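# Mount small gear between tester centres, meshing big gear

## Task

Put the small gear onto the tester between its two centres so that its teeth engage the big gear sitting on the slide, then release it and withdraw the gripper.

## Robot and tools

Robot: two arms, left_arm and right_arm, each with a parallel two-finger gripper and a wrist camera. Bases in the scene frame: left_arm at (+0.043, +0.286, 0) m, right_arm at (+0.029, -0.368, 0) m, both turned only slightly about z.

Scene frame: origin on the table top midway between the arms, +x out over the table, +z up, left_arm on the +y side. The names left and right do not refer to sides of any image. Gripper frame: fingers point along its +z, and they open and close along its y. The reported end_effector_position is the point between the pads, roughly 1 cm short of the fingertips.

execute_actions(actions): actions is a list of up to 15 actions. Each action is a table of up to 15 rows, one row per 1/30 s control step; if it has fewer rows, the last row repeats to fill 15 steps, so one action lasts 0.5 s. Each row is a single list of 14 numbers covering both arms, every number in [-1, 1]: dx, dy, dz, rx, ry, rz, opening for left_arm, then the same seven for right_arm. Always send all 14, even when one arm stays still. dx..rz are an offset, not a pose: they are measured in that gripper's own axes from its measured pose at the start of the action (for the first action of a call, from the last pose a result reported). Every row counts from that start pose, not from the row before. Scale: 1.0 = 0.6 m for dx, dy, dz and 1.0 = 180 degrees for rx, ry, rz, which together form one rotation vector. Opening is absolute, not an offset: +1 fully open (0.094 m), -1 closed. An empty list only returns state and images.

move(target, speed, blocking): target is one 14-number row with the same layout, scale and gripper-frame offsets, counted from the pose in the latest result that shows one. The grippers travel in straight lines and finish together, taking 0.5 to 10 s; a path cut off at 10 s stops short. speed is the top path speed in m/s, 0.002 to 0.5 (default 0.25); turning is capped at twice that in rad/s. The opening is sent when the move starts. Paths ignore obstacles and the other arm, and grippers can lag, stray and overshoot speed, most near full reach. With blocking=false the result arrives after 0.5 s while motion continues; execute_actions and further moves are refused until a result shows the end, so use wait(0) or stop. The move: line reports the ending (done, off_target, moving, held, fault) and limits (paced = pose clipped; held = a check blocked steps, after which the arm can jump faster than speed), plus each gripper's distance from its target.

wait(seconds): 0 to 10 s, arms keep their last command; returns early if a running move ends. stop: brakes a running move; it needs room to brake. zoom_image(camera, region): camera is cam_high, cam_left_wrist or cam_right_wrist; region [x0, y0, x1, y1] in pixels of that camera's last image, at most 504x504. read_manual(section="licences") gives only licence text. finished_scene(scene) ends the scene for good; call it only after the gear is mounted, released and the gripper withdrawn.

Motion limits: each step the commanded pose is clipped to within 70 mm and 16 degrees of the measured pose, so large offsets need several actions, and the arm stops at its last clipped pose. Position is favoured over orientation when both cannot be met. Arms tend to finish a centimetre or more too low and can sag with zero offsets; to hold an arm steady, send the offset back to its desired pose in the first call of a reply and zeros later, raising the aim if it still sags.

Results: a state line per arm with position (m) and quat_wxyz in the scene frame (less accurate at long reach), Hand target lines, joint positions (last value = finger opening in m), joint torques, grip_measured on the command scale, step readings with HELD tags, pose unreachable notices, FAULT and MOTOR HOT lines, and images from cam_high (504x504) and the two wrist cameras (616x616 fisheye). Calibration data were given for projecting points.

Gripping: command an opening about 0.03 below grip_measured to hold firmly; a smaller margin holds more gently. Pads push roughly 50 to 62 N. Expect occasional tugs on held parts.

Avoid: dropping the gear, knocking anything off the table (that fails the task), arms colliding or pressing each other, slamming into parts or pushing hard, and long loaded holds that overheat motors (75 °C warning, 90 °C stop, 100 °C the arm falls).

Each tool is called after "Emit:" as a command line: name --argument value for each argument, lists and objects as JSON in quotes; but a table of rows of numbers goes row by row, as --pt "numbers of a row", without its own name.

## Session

Emit:
execute_actions --actions '[]'

Emit:
zoom_image --camera "cam_high" --region '[120,130,380,390]'

Scene clock: 0.00 s.
left_arm: end_effector_position=(+0.6053, +0.4537, +0.2855) grip_measured=+1.000 end_effector_quat_wxyz=(+0.184, -0.013, +0.725, +0.664) | right_arm: end_effector_position=(+0.5895, -0.1765, +0.2171) grip_measured=+1.000 end_effector_quat_wxyz=(+0.458, +0.056, +0.887, -0.012)
Joint positions: left_arm=[-0.018  2.305  2.042  0.054 -1.324  1.081  0.094] | right_arm=[ 0.283  2.123  1.971 -0.542  0.434  0.374  0.094]
Joint velocities: left_arm=[-0.002  0.017  0.002  0.022 -0.095 -0.066  0.   ] | right_arm=[-0.012 -0.022 -0.022 -0.066 -0.081 -0.007  0.   ]
Joint torques (N m, as the arm reports them, + toward a larger angle): no reading
Hand target (left_arm): +0.604, +0.454, +0.293; +0.190, -0.021, +0.723, +0.664
Hand target (right_arm): +0.589, -0.178, +0.223; +0.461, +0.057, +0.886, -0.013
camera_calibration (this result's frames):
cam_left_wrist: T_world_to_cam=[[0.0727326, -0.0743365, -0.994577, 0.28049], [-0.900882, -0.432767, -0.0335349, 0.772416], [-0.427927, 0.898436, -0.0984447, -0.0350942], [0, 0, 0, 1]] pos_world=[0.660437, 0.386656, 0.301418]
cam_right_wrist: T_world_to_cam=[[-0.344797, -0.880442, -0.325478, 0.123289], [-0.883127, 0.421779, -0.205398, 0.644458], [0.318121, 0.216618, -0.922971, 0.15951], [0, 0, 0, 1]] pos_world=[0.560905, -0.197823, 0.319721]

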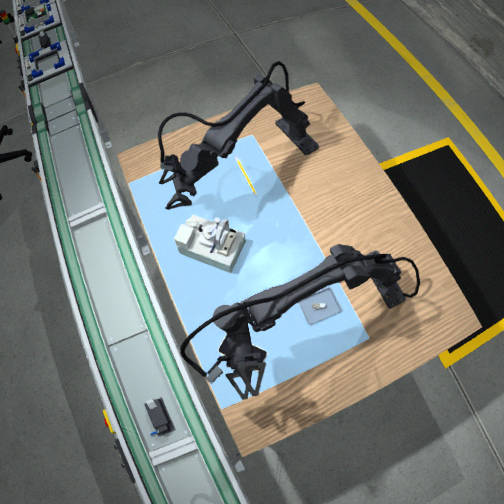

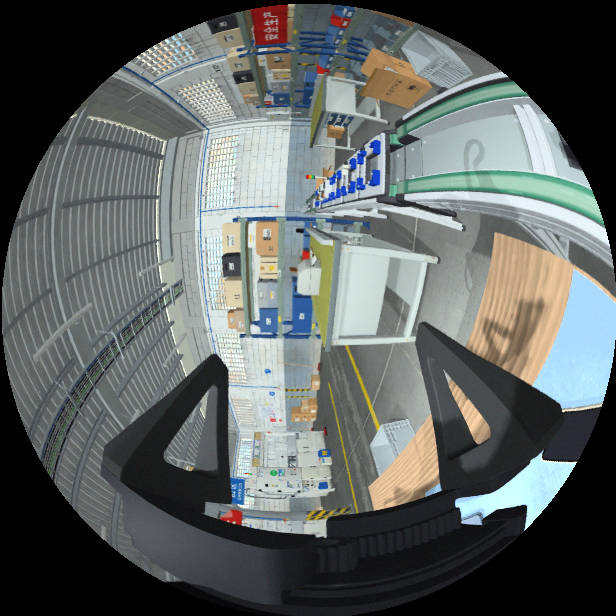

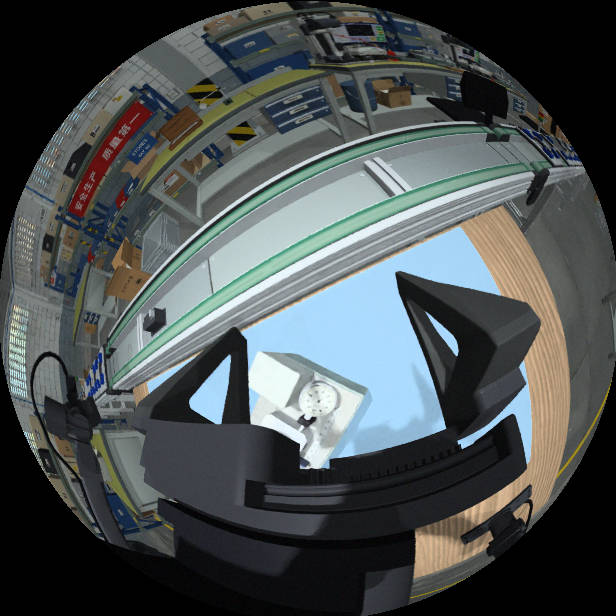

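Region (120, 130, 380, 390) of cam_high's 504x504 image, scaled by 1.938, with more detail than that image has.

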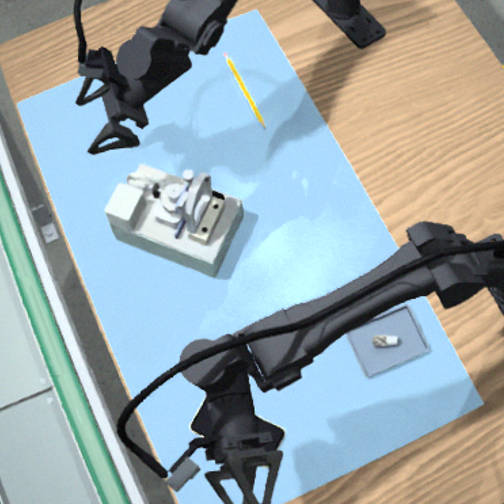

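Emit:
move --target '[0.555,-0.15,-0.467,0.487,0.026,0.12,-0.2,0,0,0,0,0,0,-0.3]'

Scene clock: 29.10 s.
left_arm: end_effector_position=(+0.2504, +0.2579, +0.1206) grip_measured=-0.198 end_effector_quat_wxyz=(-0.011, +0.204, +0.979, +0.012) | right_arm: end_effector_position=(+0.5895, -0.1765, +0.2171) grip_measured=-0.298 end_effector_quat_wxyz=(+0.458, +0.056, +0.887, -0.012)
Joint positions: left_arm=[-0.167  1.352  1.082 -1.323 -0.025  0.25   0.038] | right_arm=[ 0.283  2.123  1.971 -0.542  0.434  0.374  0.033]
Joint velocities: left_arm=[-0.002  0.017 -0.002 -0.022 -0.066 -0.081  0.001] | right_arm=[-0.002  0.022  0.012  0.007  0.051  0.051  0.   ]
Joint torques (N m, as the arm reports them, + toward a larger angle): left_arm=[-1.   -6.71  5.14  0.07  0.09  0.08] | right_arm=[  0.07 -11.63   7.62   1.78   0.18   0.04]
Hand target (left_arm): +0.245, +0.254, +0.121; -0.010, +0.214, +0.977, +0.006
Hand target (right_arm): +0.590, -0.177, +0.217; +0.458, +0.056, +0.887, -0.012
Off the commanded pose (left_arm): 0.011 m, 2 deg.
Off the commanded pose (right_arm): 0.000 m, 0 deg.
move: off_target (left_arm)
camera_calibration (this result's frames):
cam_left_wrist: T_world_to_cam=[[-0.571954, -0.820232, -0.00937179, 0.362665], [-0.616576, 0.422352, 0.664419, -0.0134481], [-0.54102, 0.385796, -0.747301, 0.211503], [0, 0, 0, 1]] pos_world=[0.313563, 0.221552, 0.17039]
cam_right_wrist: T_world_to_cam=[[-0.344797, -0.880442, -0.325478, 0.123289], [-0.883127, 0.421779, -0.205398, 0.644458], [0.318121, 0.216618, -0.922971, 0.15951], [0, 0, 0, 1]] pos_world=[0.560905, -0.197823, 0.319721]

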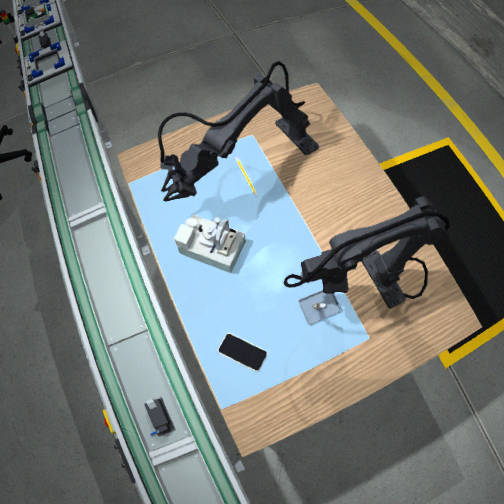

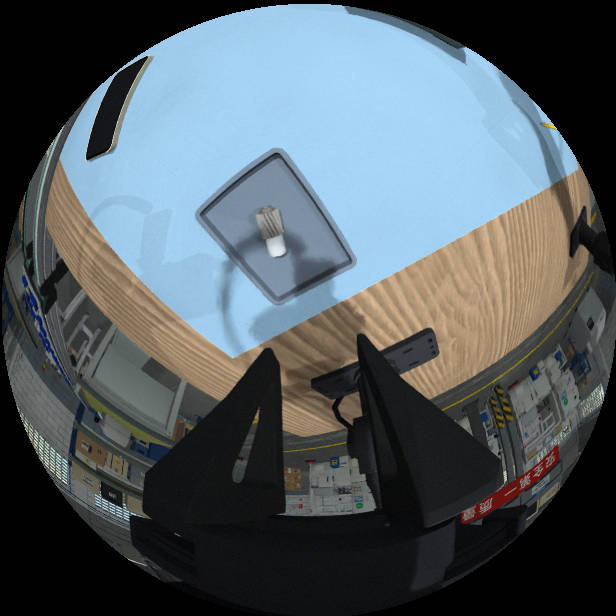

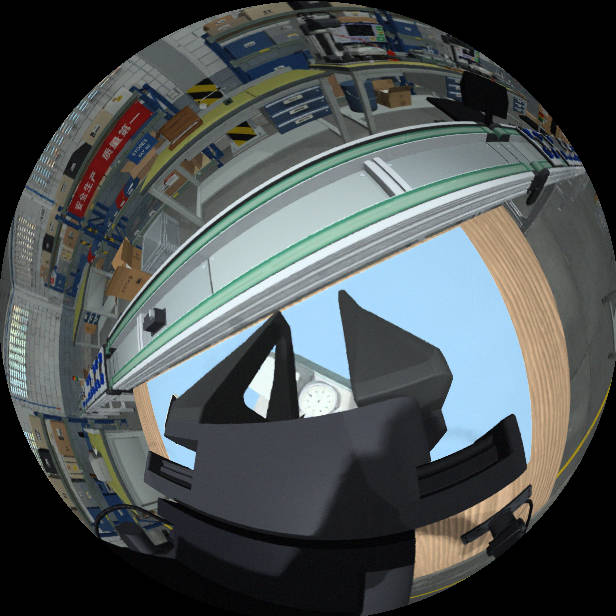

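Emit:
move --target '[-0.04,0.055,0.11,0,0,0,-0.2,0,0,0,0,0,0,-0.3]'

Scene clock: 40.33 s.
left_arm: end_effector_position=(+0.2858, +0.2762, +0.0587) grip_measured=-0.199 end_effector_quat_wxyz=(-0.009, +0.204, +0.979, +0.011) | right_arm: end_effector_position=(+0.5895, -0.1765, +0.2171) grip_measured=-0.298 end_effector_quat_wxyz=(+0.458, +0.056, +0.887, -0.012)
Joint positions: left_arm=[-0.069  1.517  0.975 -1.042 -0.024  0.349  0.038] | right_arm=[ 0.283  2.123  1.971 -0.542  0.434  0.374  0.033]
Joint velocities: left_arm=[-0.012 -0.007 -0.012 -0.007  0.007 -0.022 -0.002] | right_arm=[-0.022  0.007  0.017 -0.051 -0.007  0.007  0.001]
Joint torques (N m, as the arm reports them, + toward a larger angle): left_arm=[ 0.54 -5.9   5.21  0.19 -0.03  0.06] | right_arm=[  0.09 -11.65   7.63   1.77   0.19   0.02]
Hand target (left_arm): +0.284, +0.279, +0.055; -0.012, +0.204, +0.979, +0.011
Hand target (right_arm): +0.590, -0.177, +0.217; +0.458, +0.056, +0.887, -0.012
Off the commanded pose (left_arm): 0.006 m, 0 deg.
Off the commanded pose (right_arm): 0.000 m, 0 deg.
move: done
camera_calibration (this result's frames):
cam_left_wrist: T_world_to_cam=[[-0.57249, -0.819858, -0.00944997, 0.397386], [-0.619275, 0.424816, 0.660326, 0.0420724], [-0.537359, 0.383882, -0.75092, 0.177075], [0, 0, 0, 1]] pos_world=[0.348706, 0.239951, 0.108943]
cam_right_wrist: T_world_to_cam=[[-0.344797, -0.880442, -0.325478, 0.123289], [-0.883127, 0.421779, -0.205398, 0.644458], [0.318121, 0.216618, -0.922971, 0.15951], [0, 0, 0, 1]] pos_world=[0.560905, -0.197823, 0.319721]

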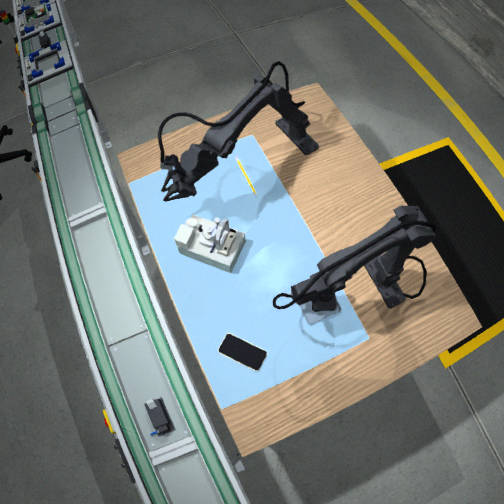

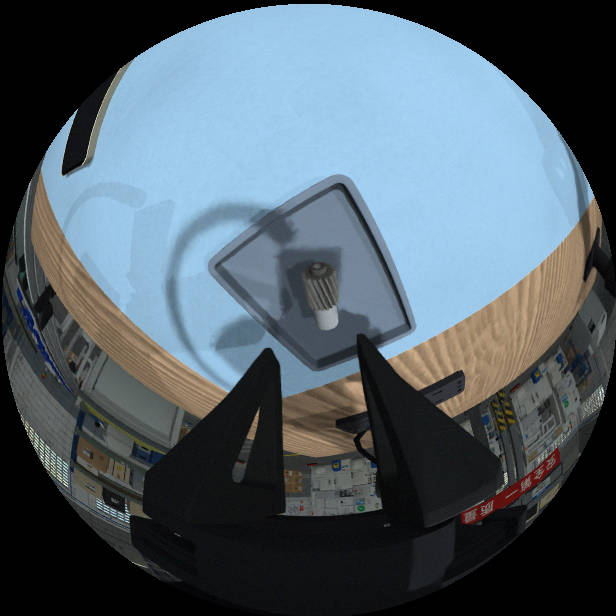

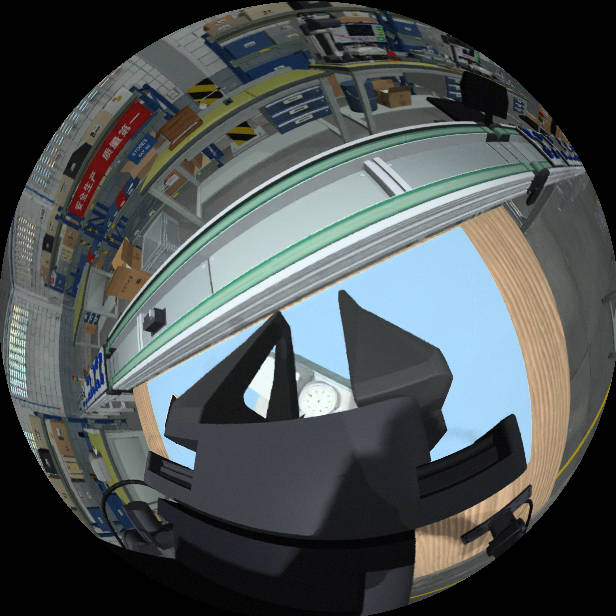

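Emit:
move --target '[-0.006,-0.003,0.072,0,0,0,-0.2,0,0,0,0,0,0,-0.3]' --speed 0.08

Emit:
move --target '[0,0,0,0,0,0,-0.69,0,0,0,0,0,0,-0.3]'

Emit:
move --target '[0,0,0,0,0,0.47,-0.69,0,0,0,0,0,0,-0.3]'

Emit:
move --target '[0,0,0,0,0,0,-0.2,0,0,0,0,0,0,-0.3]'

Emit:
move --target '[0,0,-0.08,0,0,0,-0.2,0,0,0,0,0,0,-0.3]'

Emit:
move --target '[0,0,0,0,0,-0.5,-0.2,0,0,0,0,0,0,-0.3]' --speed 0.5

Emit:
move --target '[0,0,0,0,0,-0.5,-0.2,0,0,0,0,0,0,-0.3]' --speed 0.5

Scene clock: 64.57 s.
left_arm: end_effector_position=(+0.2915, +0.2758, +0.0210) grip_measured=-0.199 end_effector_quat_wxyz=(-0.003, +0.203, +0.979, +0.012) | right_arm: end_effector_position=(+0.5895, -0.1765, +0.2171) grip_measured=-0.298 end_effector_quat_wxyz=(+0.458, +0.056, +0.887, -0.012)
Joint positions: left_arm=[-0.069  1.586  0.88  -0.867 -0.024  0.347  0.038] | right_arm=[ 0.283  2.123  1.971 -0.542  0.434  0.374  0.033]
Joint velocities: left_arm=[ 0.007  0.012 -0.002 -0.051  0.022  0.037 -0.   ] | right_arm=[-0.002  0.007 -0.017  0.022  0.022 -0.022 -0.001]
Joint torques (N m, as the arm reports them, + toward a larger angle): left_arm=[-0.59 -5.96  4.7   0.22  0.01 -0.06] | right_arm=[  0.07 -11.64   7.56   1.77   0.16   0.01]
Hand target (left_arm): +0.288, +0.274, +0.016; -0.009, +0.204, +0.979, +0.011
Hand target (right_arm): +0.590, -0.177, +0.217; +0.458, +0.056, +0.887, -0.012
Off the commanded pose (left_arm): 0.007 m, 1 deg.
Off the commanded pose (right_arm): 0.000 m, 0 deg.
move: done
camera_calibration (this result's frames):
cam_left_wrist: T_world_to_cam=[[-0.570451, -0.821175, -0.016035, 0.399944], [-0.628528, 0.42389, 0.652128, 0.0738356], [-0.528714, 0.382086, -0.75794, 0.150099], [0, 0, 0, 1]] pos_world=[0.353916, 0.239775, 0.0720287]
cam_right_wrist: T_world_to_cam=[[-0.344797, -0.880442, -0.325478, 0.123289], [-0.883127, 0.421779, -0.205398, 0.644458], [0.318121, 0.216618, -0.922971, 0.15951], [0, 0, 0, 1]] pos_world=[0.560905, -0.197823, 0.319721]

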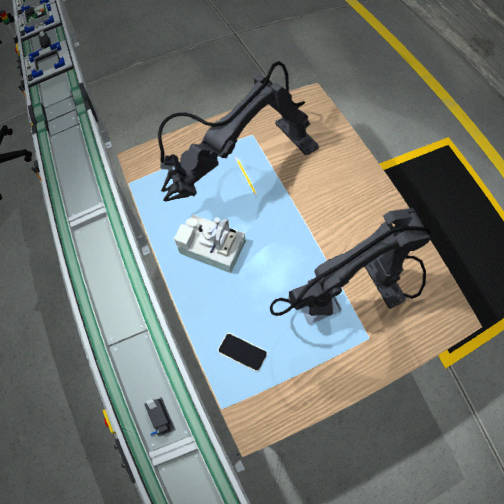

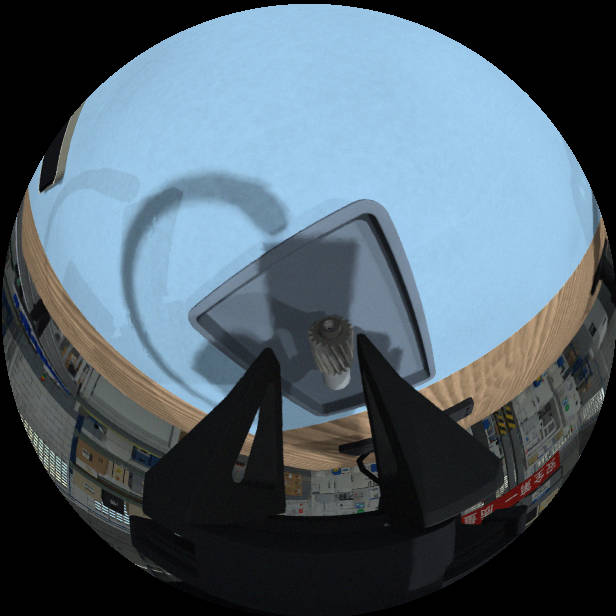

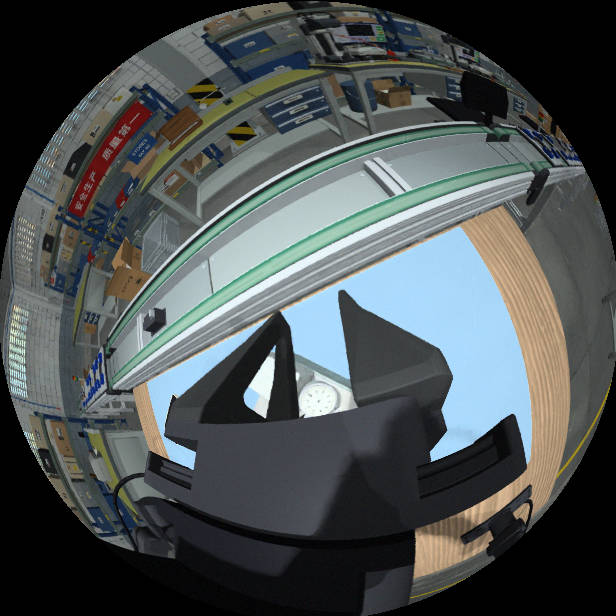

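Scene clock: 65.07 s.
left_arm: end_effector_position=(+0.2915, +0.2759, +0.0210) grip_measured=-0.645 end_effector_quat_wxyz=(-0.003, +0.203, +0.979, +0.012) | right_arm: end_effector_position=(+0.5895, -0.1765, +0.2171) grip_measured=-0.298 end_effector_quat_wxyz=(+0.458, +0.056, +0.887, -0.012)
Joint positions: left_arm=[-0.069  1.586  0.88  -0.867 -0.024  0.347  0.017] | right_arm=[ 0.283  2.123  1.971 -0.542  0.434  0.374  0.033]
Joint velocities: left_arm=[-0.007  0.002 -0.012 -0.037 -0.095 -0.066  0.   ] | right_arm=[ 0.002  0.017 -0.002  0.022  0.007  0.037 -0.   ]
Joint torques (N m, as the arm reports them, + toward a larger angle): left_arm=[-0.07 -6.81  5.83  0.15  0.01  0.01] | right_arm=[  0.01 -11.63   7.75   1.77   0.18   0.01]
Hand target (left_arm): +0.292, +0.276, +0.021; -0.003, +0.203, +0.979, +0.012
Hand target (right_arm): +0.590, -0.177, +0.217; +0.458, +0.056, +0.887, -0.012
Off the commanded pose (left_arm): 0.000 m, 0 deg.
Off the commanded pose (right_arm): 0.000 m, 0 deg.
move: done
camera_calibration (this result's frames):
cam_left_wrist: T_world_to_cam=[[-0.570451, -0.821168, -0.0163611, 0.400007], [-0.628543, 0.423642, 0.652274, 0.0738781], [-0.528696, 0.382374, -0.757807, 0.149989], [0, 0, 0, 1]] pos_world=[0.353919, 0.239824, 0.0720181]
cam_right_wrist: T_world_to_cam=[[-0.344797, -0.880442, -0.325478, 0.123289], [-0.883127, 0.421779, -0.205398, 0.644458], [0.318121, 0.216618, -0.922971, 0.15951], [0, 0, 0, 1]] pos_world=[0.560905, -0.197823, 0.319721]

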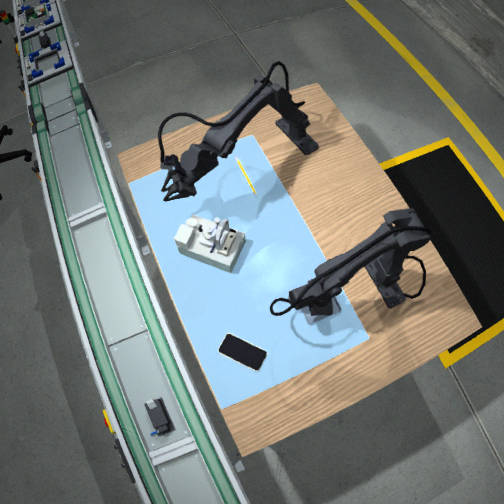

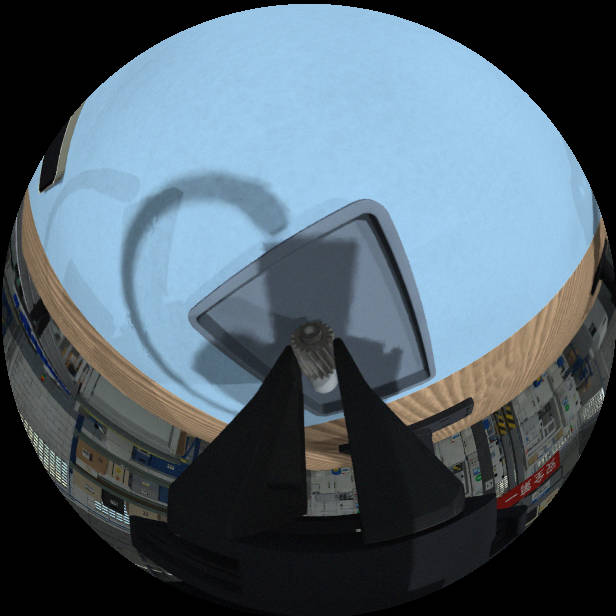

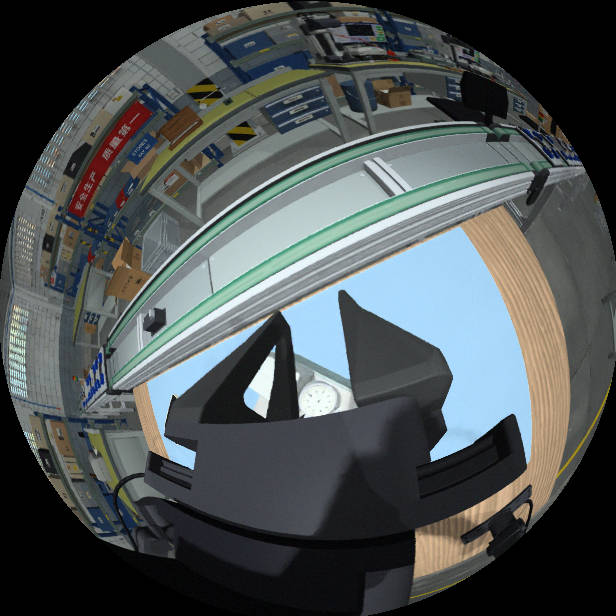

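Scene clock: 68.60 s.
left_arm: end_effector_position=(+0.2915, +0.2759, +0.0210) grip_measured=-0.646 end_effector_quat_wxyz=(-0.010, +0.806, +0.591, +0.007) | right_arm: end_effector_position=(+0.5895, -0.1765, +0.2171) grip_measured=-0.298 end_effector_quat_wxyz=(+0.458, +0.056, +0.887, -0.012)
Joint positions: left_arm=[-0.069  1.586  0.88  -0.867 -0.024  1.814  0.017] | right_arm=[ 0.283  2.123  1.971 -0.542  0.434  0.374  0.033]
Joint velocities: left_arm=[-0.007 -0.017 -0.002  0.051  0.037  0.11  -0.   ] | right_arm=[ 0.007 -0.032 -0.002  0.051  0.007 -0.037 -0.001]
Joint torques (N m, as the arm reports them, + toward a larger angle): left_arm=[-0.01 -6.71  5.82  0.09  0.    0.06] | right_arm=[  0.01 -11.52   7.64   1.78   0.18   0.02]
Hand target (left_arm): +0.292, +0.276, +0.021; -0.010, +0.809, +0.588, +0.007
Hand target (right_arm): +0.590, -0.177, +0.217; +0.458, +0.056, +0.887, -0.012
Off the commanded pose (left_arm): 0.000 m, 1 deg.
Off the commanded pose (right_arm): 0.000 m, 0 deg.
move: done
camera_calibration (this result's frames):
cam_left_wrist: T_world_to_cam=[[-0.876116, 0.481855, 0.0153703, 0.128978], [0.371858, 0.65514, 0.657657, -0.281737], [0.306826, 0.5819, -0.75316, -0.148725], [0, 0, 0, 1]] pos_world=[0.263398, 0.208971, 0.0712904]
cam_right_wrist: T_world_to_cam=[[-0.344797, -0.880442, -0.325478, 0.123289], [-0.883127, 0.421779, -0.205398, 0.644458], [0.318121, 0.216618, -0.922971, 0.15951], [0, 0, 0, 1]] pos_world=[0.560905, -0.197823, 0.319721]

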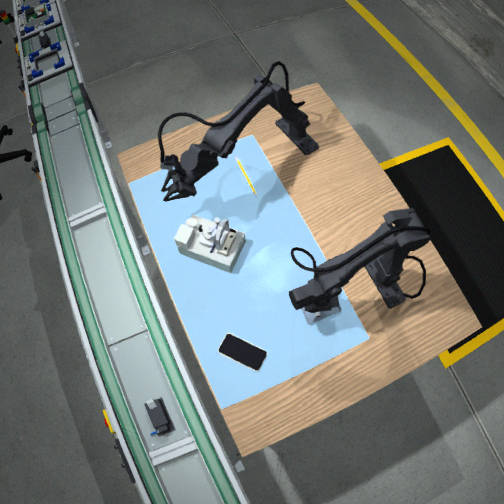

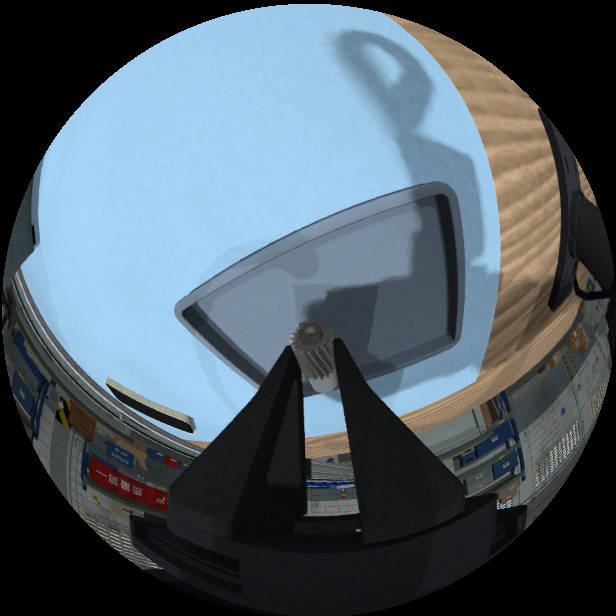

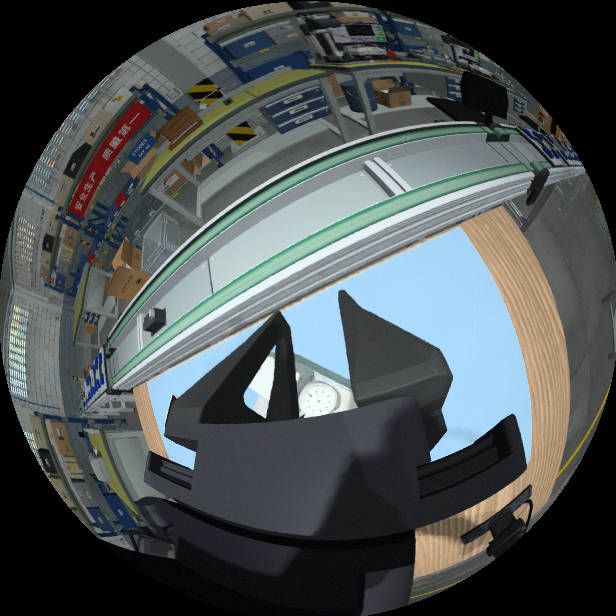

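Scene clock: 69.10 s.
left_arm: end_effector_position=(+0.2915, +0.2759, +0.0210) grip_measured=-0.202 end_effector_quat_wxyz=(-0.010, +0.806, +0.591, +0.007) | right_arm: end_effector_position=(+0.5895, -0.1765, +0.2171) grip_measured=-0.298 end_effector_quat_wxyz=(+0.458, +0.056, +0.887, -0.012)
Joint positions: left_arm=[-0.069  1.586  0.88  -0.867 -0.024  1.814  0.038] | right_arm=[ 0.283  2.123  1.971 -0.542  0.434  0.374  0.033]
Joint velocities: left_arm=[-0.002 -0.022 -0.007  0.007  0.007  0.022  0.   ] | right_arm=[-0.017  0.002  0.002 -0.022 -0.066  0.051  0.001]
Joint torques (N m, as the arm reports them, + toward a larger angle): left_arm=[-0.04 -6.67  5.95  0.13 -0.02  0.01] | right_arm=[ -0.03 -11.59   7.63   1.78   0.18   0.04]
Hand target (left_arm): +0.292, +0.276, +0.021; -0.010, +0.806, +0.591, +0.007
Hand target (right_arm): +0.590, -0.177, +0.217; +0.458, +0.056, +0.887, -0.012
Off the commanded pose (left_arm): 0.000 m, 0 deg.
Off the commanded pose (right_arm): 0.000 m, 0 deg.
move: done
camera_calibration (this result's frames):
cam_left_wrist: T_world_to_cam=[[-0.876116, 0.481855, 0.0153703, 0.128978], [0.371858, 0.65514, 0.657657, -0.281737], [0.306826, 0.5819, -0.75316, -0.148725], [0, 0, 0, 1]] pos_world=[0.263398, 0.208971, 0.0712904]
cam_right_wrist: T_world_to_cam=[[-0.344797, -0.880442, -0.325478, 0.123289], [-0.883127, 0.421779, -0.205398, 0.644458], [0.318121, 0.216618, -0.922971, 0.15951], [0, 0, 0, 1]] pos_world=[0.560905, -0.197823, 0.319721]

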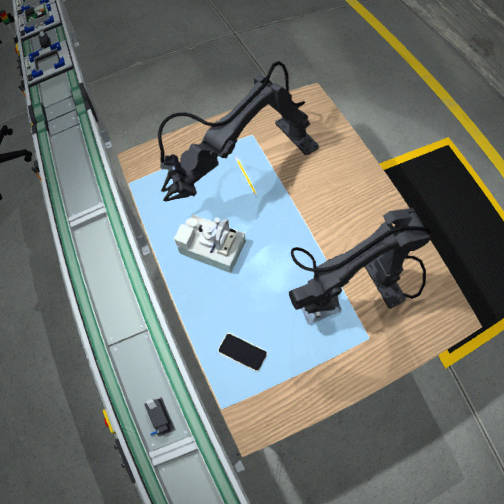

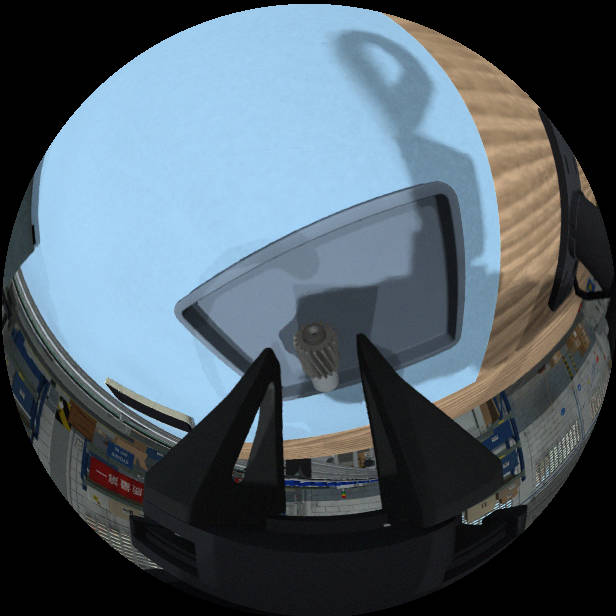

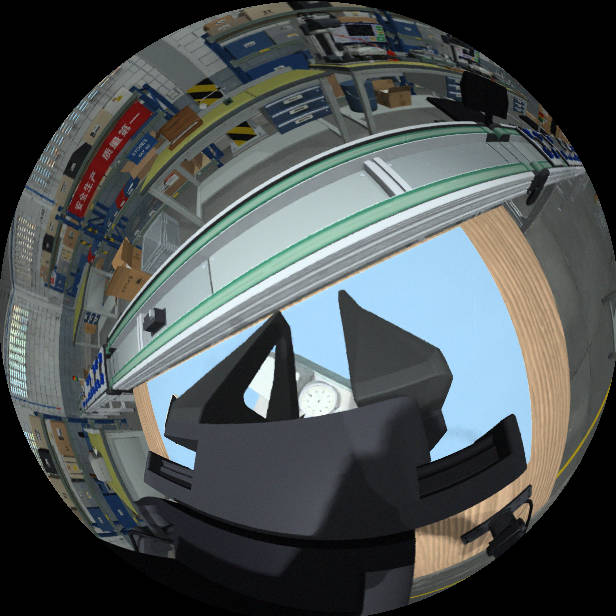

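Scene clock: 70.13 s.
left_arm: end_effector_position=(+0.2875, +0.2761, +0.0596) grip_measured=-0.202 end_effector_quat_wxyz=(-0.016, +0.806, +0.591, -0.001) | right_arm: end_effector_position=(+0.5895, -0.1765, +0.2171) grip_measured=-0.298 end_effector_quat_wxyz=(+0.458, +0.056, +0.887, -0.012)
Joint positions: left_arm=[-0.069  1.53   0.99  -1.052 -0.024  1.814  0.038] | right_arm=[ 0.283  2.123  1.971 -0.542  0.434  0.374  0.033]
Joint velocities: left_arm=[ 0.002  0.012  0.002 -0.11   0.022 -0.022 -0.   ] | right_arm=[ 0.027  0.007 -0.012  0.066  0.007 -0.007  0.001]
Joint torques (N m, as the arm reports them, + toward a larger angle): left_arm=[-0.13 -7.69  8.16 -0.1  -0.02  0.01] | right_arm=[  0.   -11.62   7.66   1.77   0.16   0.01]
Hand target (left_arm): +0.292, +0.275, +0.069; -0.010, +0.806, +0.591, +0.007
Hand target (right_arm): +0.590, -0.177, +0.217; +0.458, +0.056, +0.887, -0.012
Off the commanded pose (left_arm): 0.010 m, 1 deg.
Off the commanded pose (right_arm): 0.000 m, 0 deg.
move: done
camera_calibration (this result's frames):
cam_left_wrist: T_world_to_cam=[[-0.875634, 0.481825, 0.0333037, 0.123517], [0.384813, 0.654336, 0.65097, -0.308863], [0.291862, 0.582828, -0.758372, -0.114225], [0, 0, 0, 1]] pos_world=[0.260348, 0.20916, 0.110322]
cam_right_wrist: T_world_to_cam=[[-0.344797, -0.880442, -0.325478, 0.123289], [-0.883127, 0.421779, -0.205398, 0.644458], [0.318121, 0.216618, -0.922971, 0.15951], [0, 0, 0, 1]] pos_world=[0.560905, -0.197823, 0.319721]

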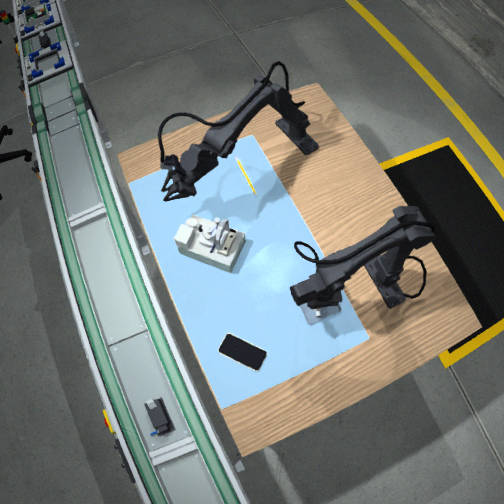

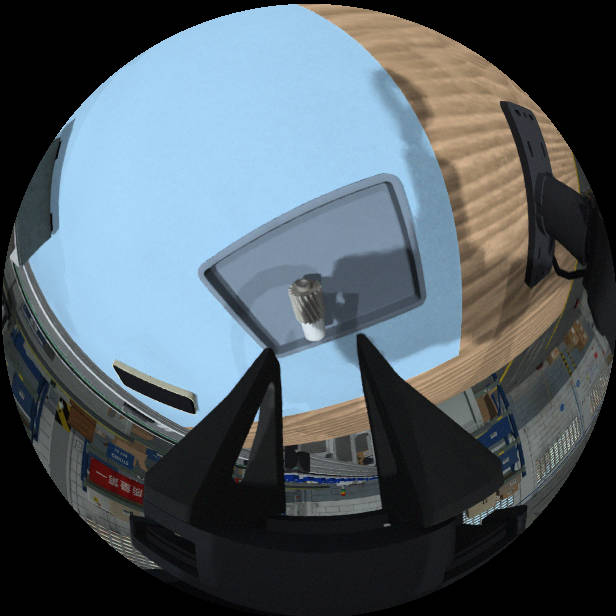

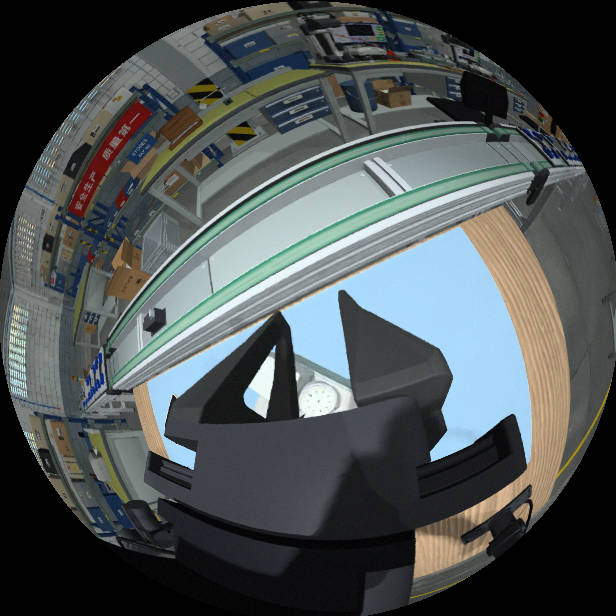

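Scene clock: 72.47 s.
left_arm: end_effector_position=(+0.2875, +0.2761, +0.0596) grip_measured=-0.202 end_effector_quat_wxyz=(-0.012, +0.157, +0.987, +0.011) | right_arm: end_effector_position=(+0.5895, -0.1765, +0.2171) grip_measured=-0.298 end_effector_quat_wxyz=(+0.458, +0.056, +0.887, -0.012)
Joint positions: left_arm=[-0.069  1.53   0.99  -1.052 -0.024  0.253  0.038] | right_arm=[ 0.283  2.123  1.971 -0.542  0.434  0.374  0.033]
Joint velocities: left_arm=[-0.002 -0.002 -0.007 -0.081  0.022 -0.037  0.   ] | right_arm=[ 0.012 -0.012  0.017  0.11   0.022 -0.007  0.   ]
Joint torques (N m, as the arm reports them, + toward a larger angle): left_arm=[-0.1  -6.32  6.13  0.08  0.   -0.03] | right_arm=[ -0.02 -11.62   7.64   1.77   0.16   0.02]
Hand target (left_arm): +0.287, +0.276, +0.060; -0.012, +0.152, +0.988, +0.011
Hand target (right_arm): +0.590, -0.177, +0.217; +0.458, +0.056, +0.887, -0.012
Off the commanded pose (left_arm): 0.000 m, 1 deg.
Off the commanded pose (right_arm): 0.000 m, 0 deg.
move: done
camera_calibration (this result's frames):
cam_left_wrist: T_world_to_cam=[[-0.49091, -0.871165, -0.00894814, 0.389032], [-0.654072, 0.361752, 0.664323, 0.06978], [-0.575498, 0.331975, -0.747392, 0.203727], [0, 0, 0, 1]] pos_world=[0.353865, 0.246035, 0.109389]
cam_right_wrist: T_world_to_cam=[[-0.344797, -0.880442, -0.325478, 0.123289], [-0.883127, 0.421779, -0.205398, 0.644458], [0.318121, 0.216618, -0.922971, 0.15951], [0, 0, 0, 1]] pos_world=[0.560905, -0.197823, 0.319721]

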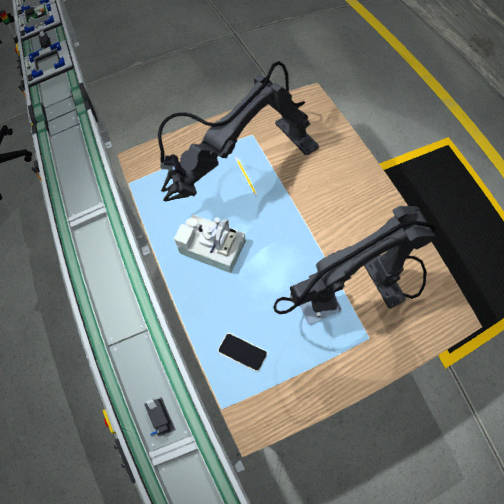

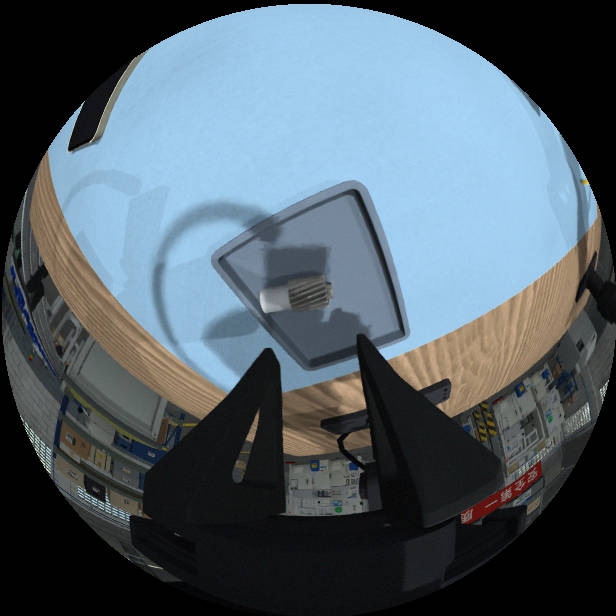

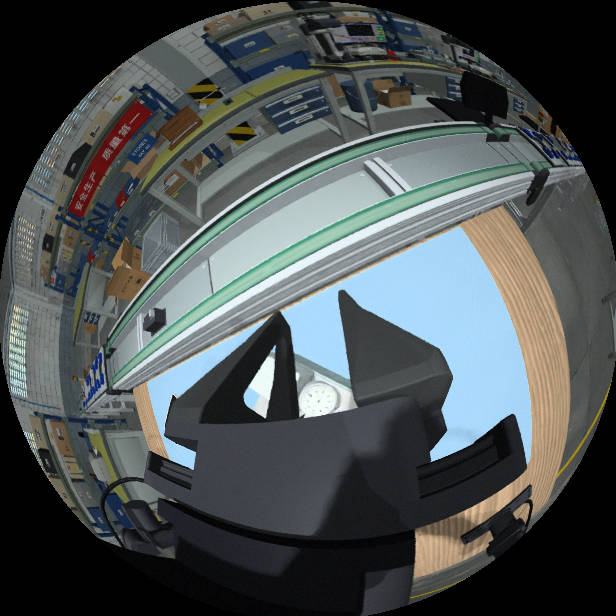

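Scene clock: 74.80 s.
left_arm: end_effector_position=(+0.2874, +0.2754, +0.0596) grip_measured=-0.202 end_effector_quat_wxyz=(-0.002, -0.583, +0.812, +0.015) | right_arm: end_effector_position=(+0.5895, -0.1765, +0.2171) grip_measured=-0.298 end_effector_quat_wxyz=(+0.458, +0.056, +0.887, -0.012)
Joint positions: left_arm=[-0.069  1.53   0.99  -1.052 -0.02  -1.308  0.038] | right_arm=[ 0.283  2.123  1.971 -0.542  0.434  0.374  0.033]
Joint velocities: left_arm=[ 0.002 -0.027  0.007  0.037 -0.022  0.007 -0.   ] | right_arm=[-0.007 -0.007 -0.007 -0.051  0.037  0.051 -0.001]
Joint torques (N m, as the arm reports them, + toward a larger angle): left_arm=[-0.05 -6.39  6.22  0.08 -0.05 -0.04] | right_arm=[  0.06 -11.62   7.61   1.77   0.17   0.02]
Hand target (left_arm): +0.287, +0.276, +0.060; -0.001, -0.587, +0.809, +0.016
Hand target (right_arm): +0.590, -0.177, +0.217; +0.458, +0.056, +0.887, -0.012
Off the commanded pose (left_arm): 0.001 m, 1 deg.
Off the commanded pose (right_arm): 0.000 m, 0 deg.
move: done
camera_calibration (this result's frames):
cam_left_wrist: T_world_to_cam=[[0.865999, -0.499431, -0.0247865, -0.103073], [-0.372203, -0.676905, 0.635032, 0.276783], [-0.333933, -0.540711, -0.772088, 0.376295], [0, 0, 0, 1]] pos_world=[0.317938, 0.339345, 0.112212]
cam_right_wrist: T_world_to_cam=[[-0.344797, -0.880442, -0.325478, 0.123289], [-0.883127, 0.421779, -0.205398, 0.644458], [0.318121, 0.216618, -0.922971, 0.15951], [0, 0, 0, 1]] pos_world=[0.560905, -0.197823, 0.319721]

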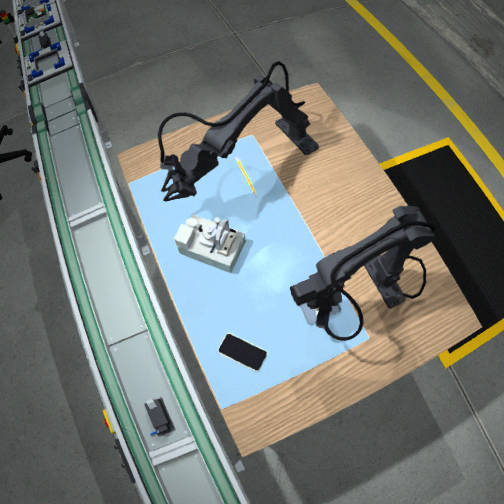

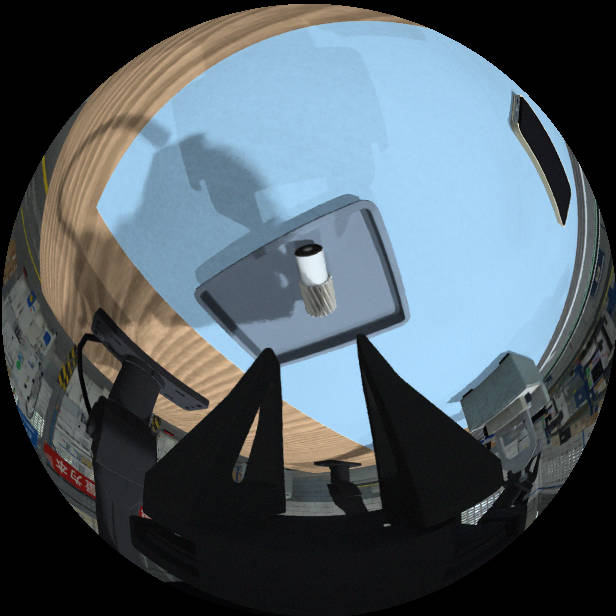

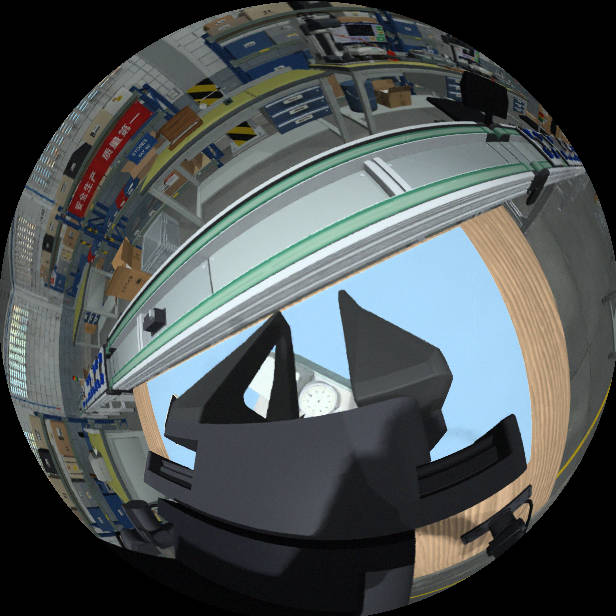

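Emit:
move --target '[0,-0.005,0.07,0,0,0,-0.2,0,0,0,0,0,0,-0.3]' --speed 0.08

Scene clock: 90.77 s.
left_arm: end_effector_position=(+0.2935, +0.2750, +0.0229) grip_measured=-0.202 end_effector_quat_wxyz=(+0.004, -0.584, +0.811, +0.010) | right_arm: end_effector_position=(+0.5895, -0.1765, +0.2171) grip_measured=-0.298 end_effector_quat_wxyz=(+0.458, +0.056, +0.887, -0.012)
Joint positions: left_arm=[-0.069  1.595  0.898 -0.881 -0.02  -1.31   0.038] | right_arm=[ 0.283  2.123  1.971 -0.542  0.434  0.374  0.033]
Joint velocities: left_arm=[-0.002 -0.002 -0.007  0.022 -0.037  0.037  0.001] | right_arm=[-0.002  0.007 -0.007 -0.037  0.022 -0.022  0.001]
Joint torques (N m, as the arm reports them, + toward a larger angle): left_arm=[-0.24 -5.97  4.67  0.16  0.    0.04] | right_arm=[  0.06 -11.65   7.63   1.79   0.19   0.  ]
Hand target (left_arm): +0.289, +0.275, +0.018; -0.002, -0.583, +0.812, +0.015
Hand target (right_arm): +0.590, -0.177, +0.217; +0.458, +0.056, +0.887, -0.012
Off the commanded pose (left_arm): 0.007 m, 1 deg.
Off the commanded pose (right_arm): 0.000 m, 0 deg.
move: done
camera_calibration (this result's frames):
cam_left_wrist: T_world_to_cam=[[0.867595, -0.497133, -0.0117672, -0.110869], [-0.379583, -0.677363, 0.630156, 0.304466], [-0.321242, -0.542253, -0.776379, 0.346653], [0, 0, 0, 1]] pos_world=[0.32312, 0.339091, 0.0759685]
cam_right_wrist: T_world_to_cam=[[-0.344797, -0.880442, -0.325478, 0.123289], [-0.883127, 0.421779, -0.205398, 0.644458], [0.318121, 0.216618, -0.922971, 0.15951], [0, 0, 0, 1]] pos_world=[0.560905, -0.197823, 0.319721]

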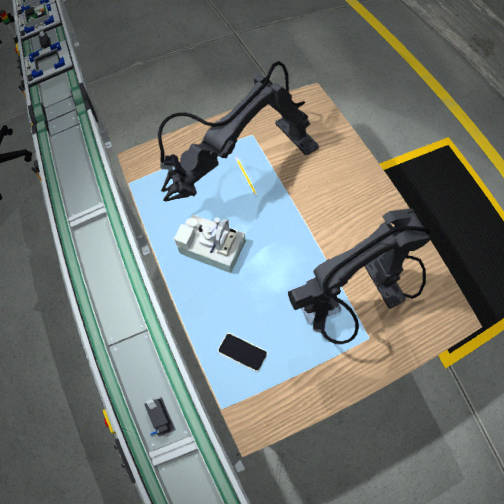

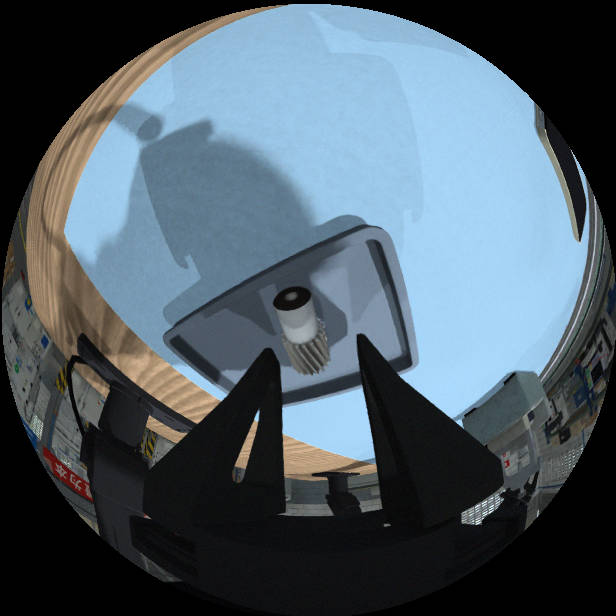

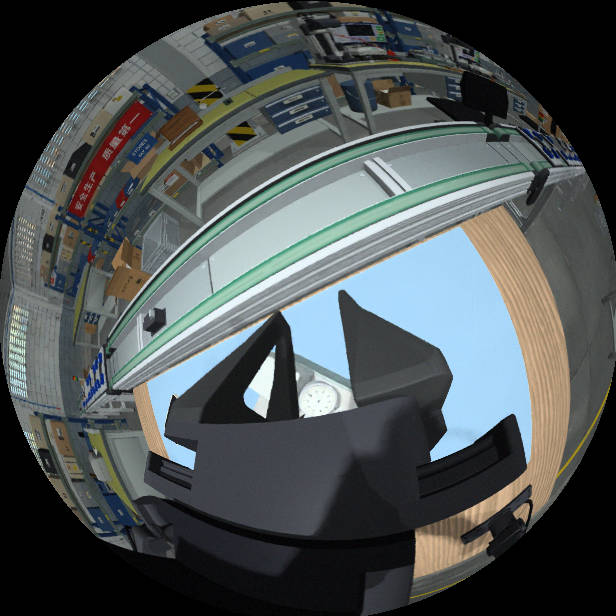

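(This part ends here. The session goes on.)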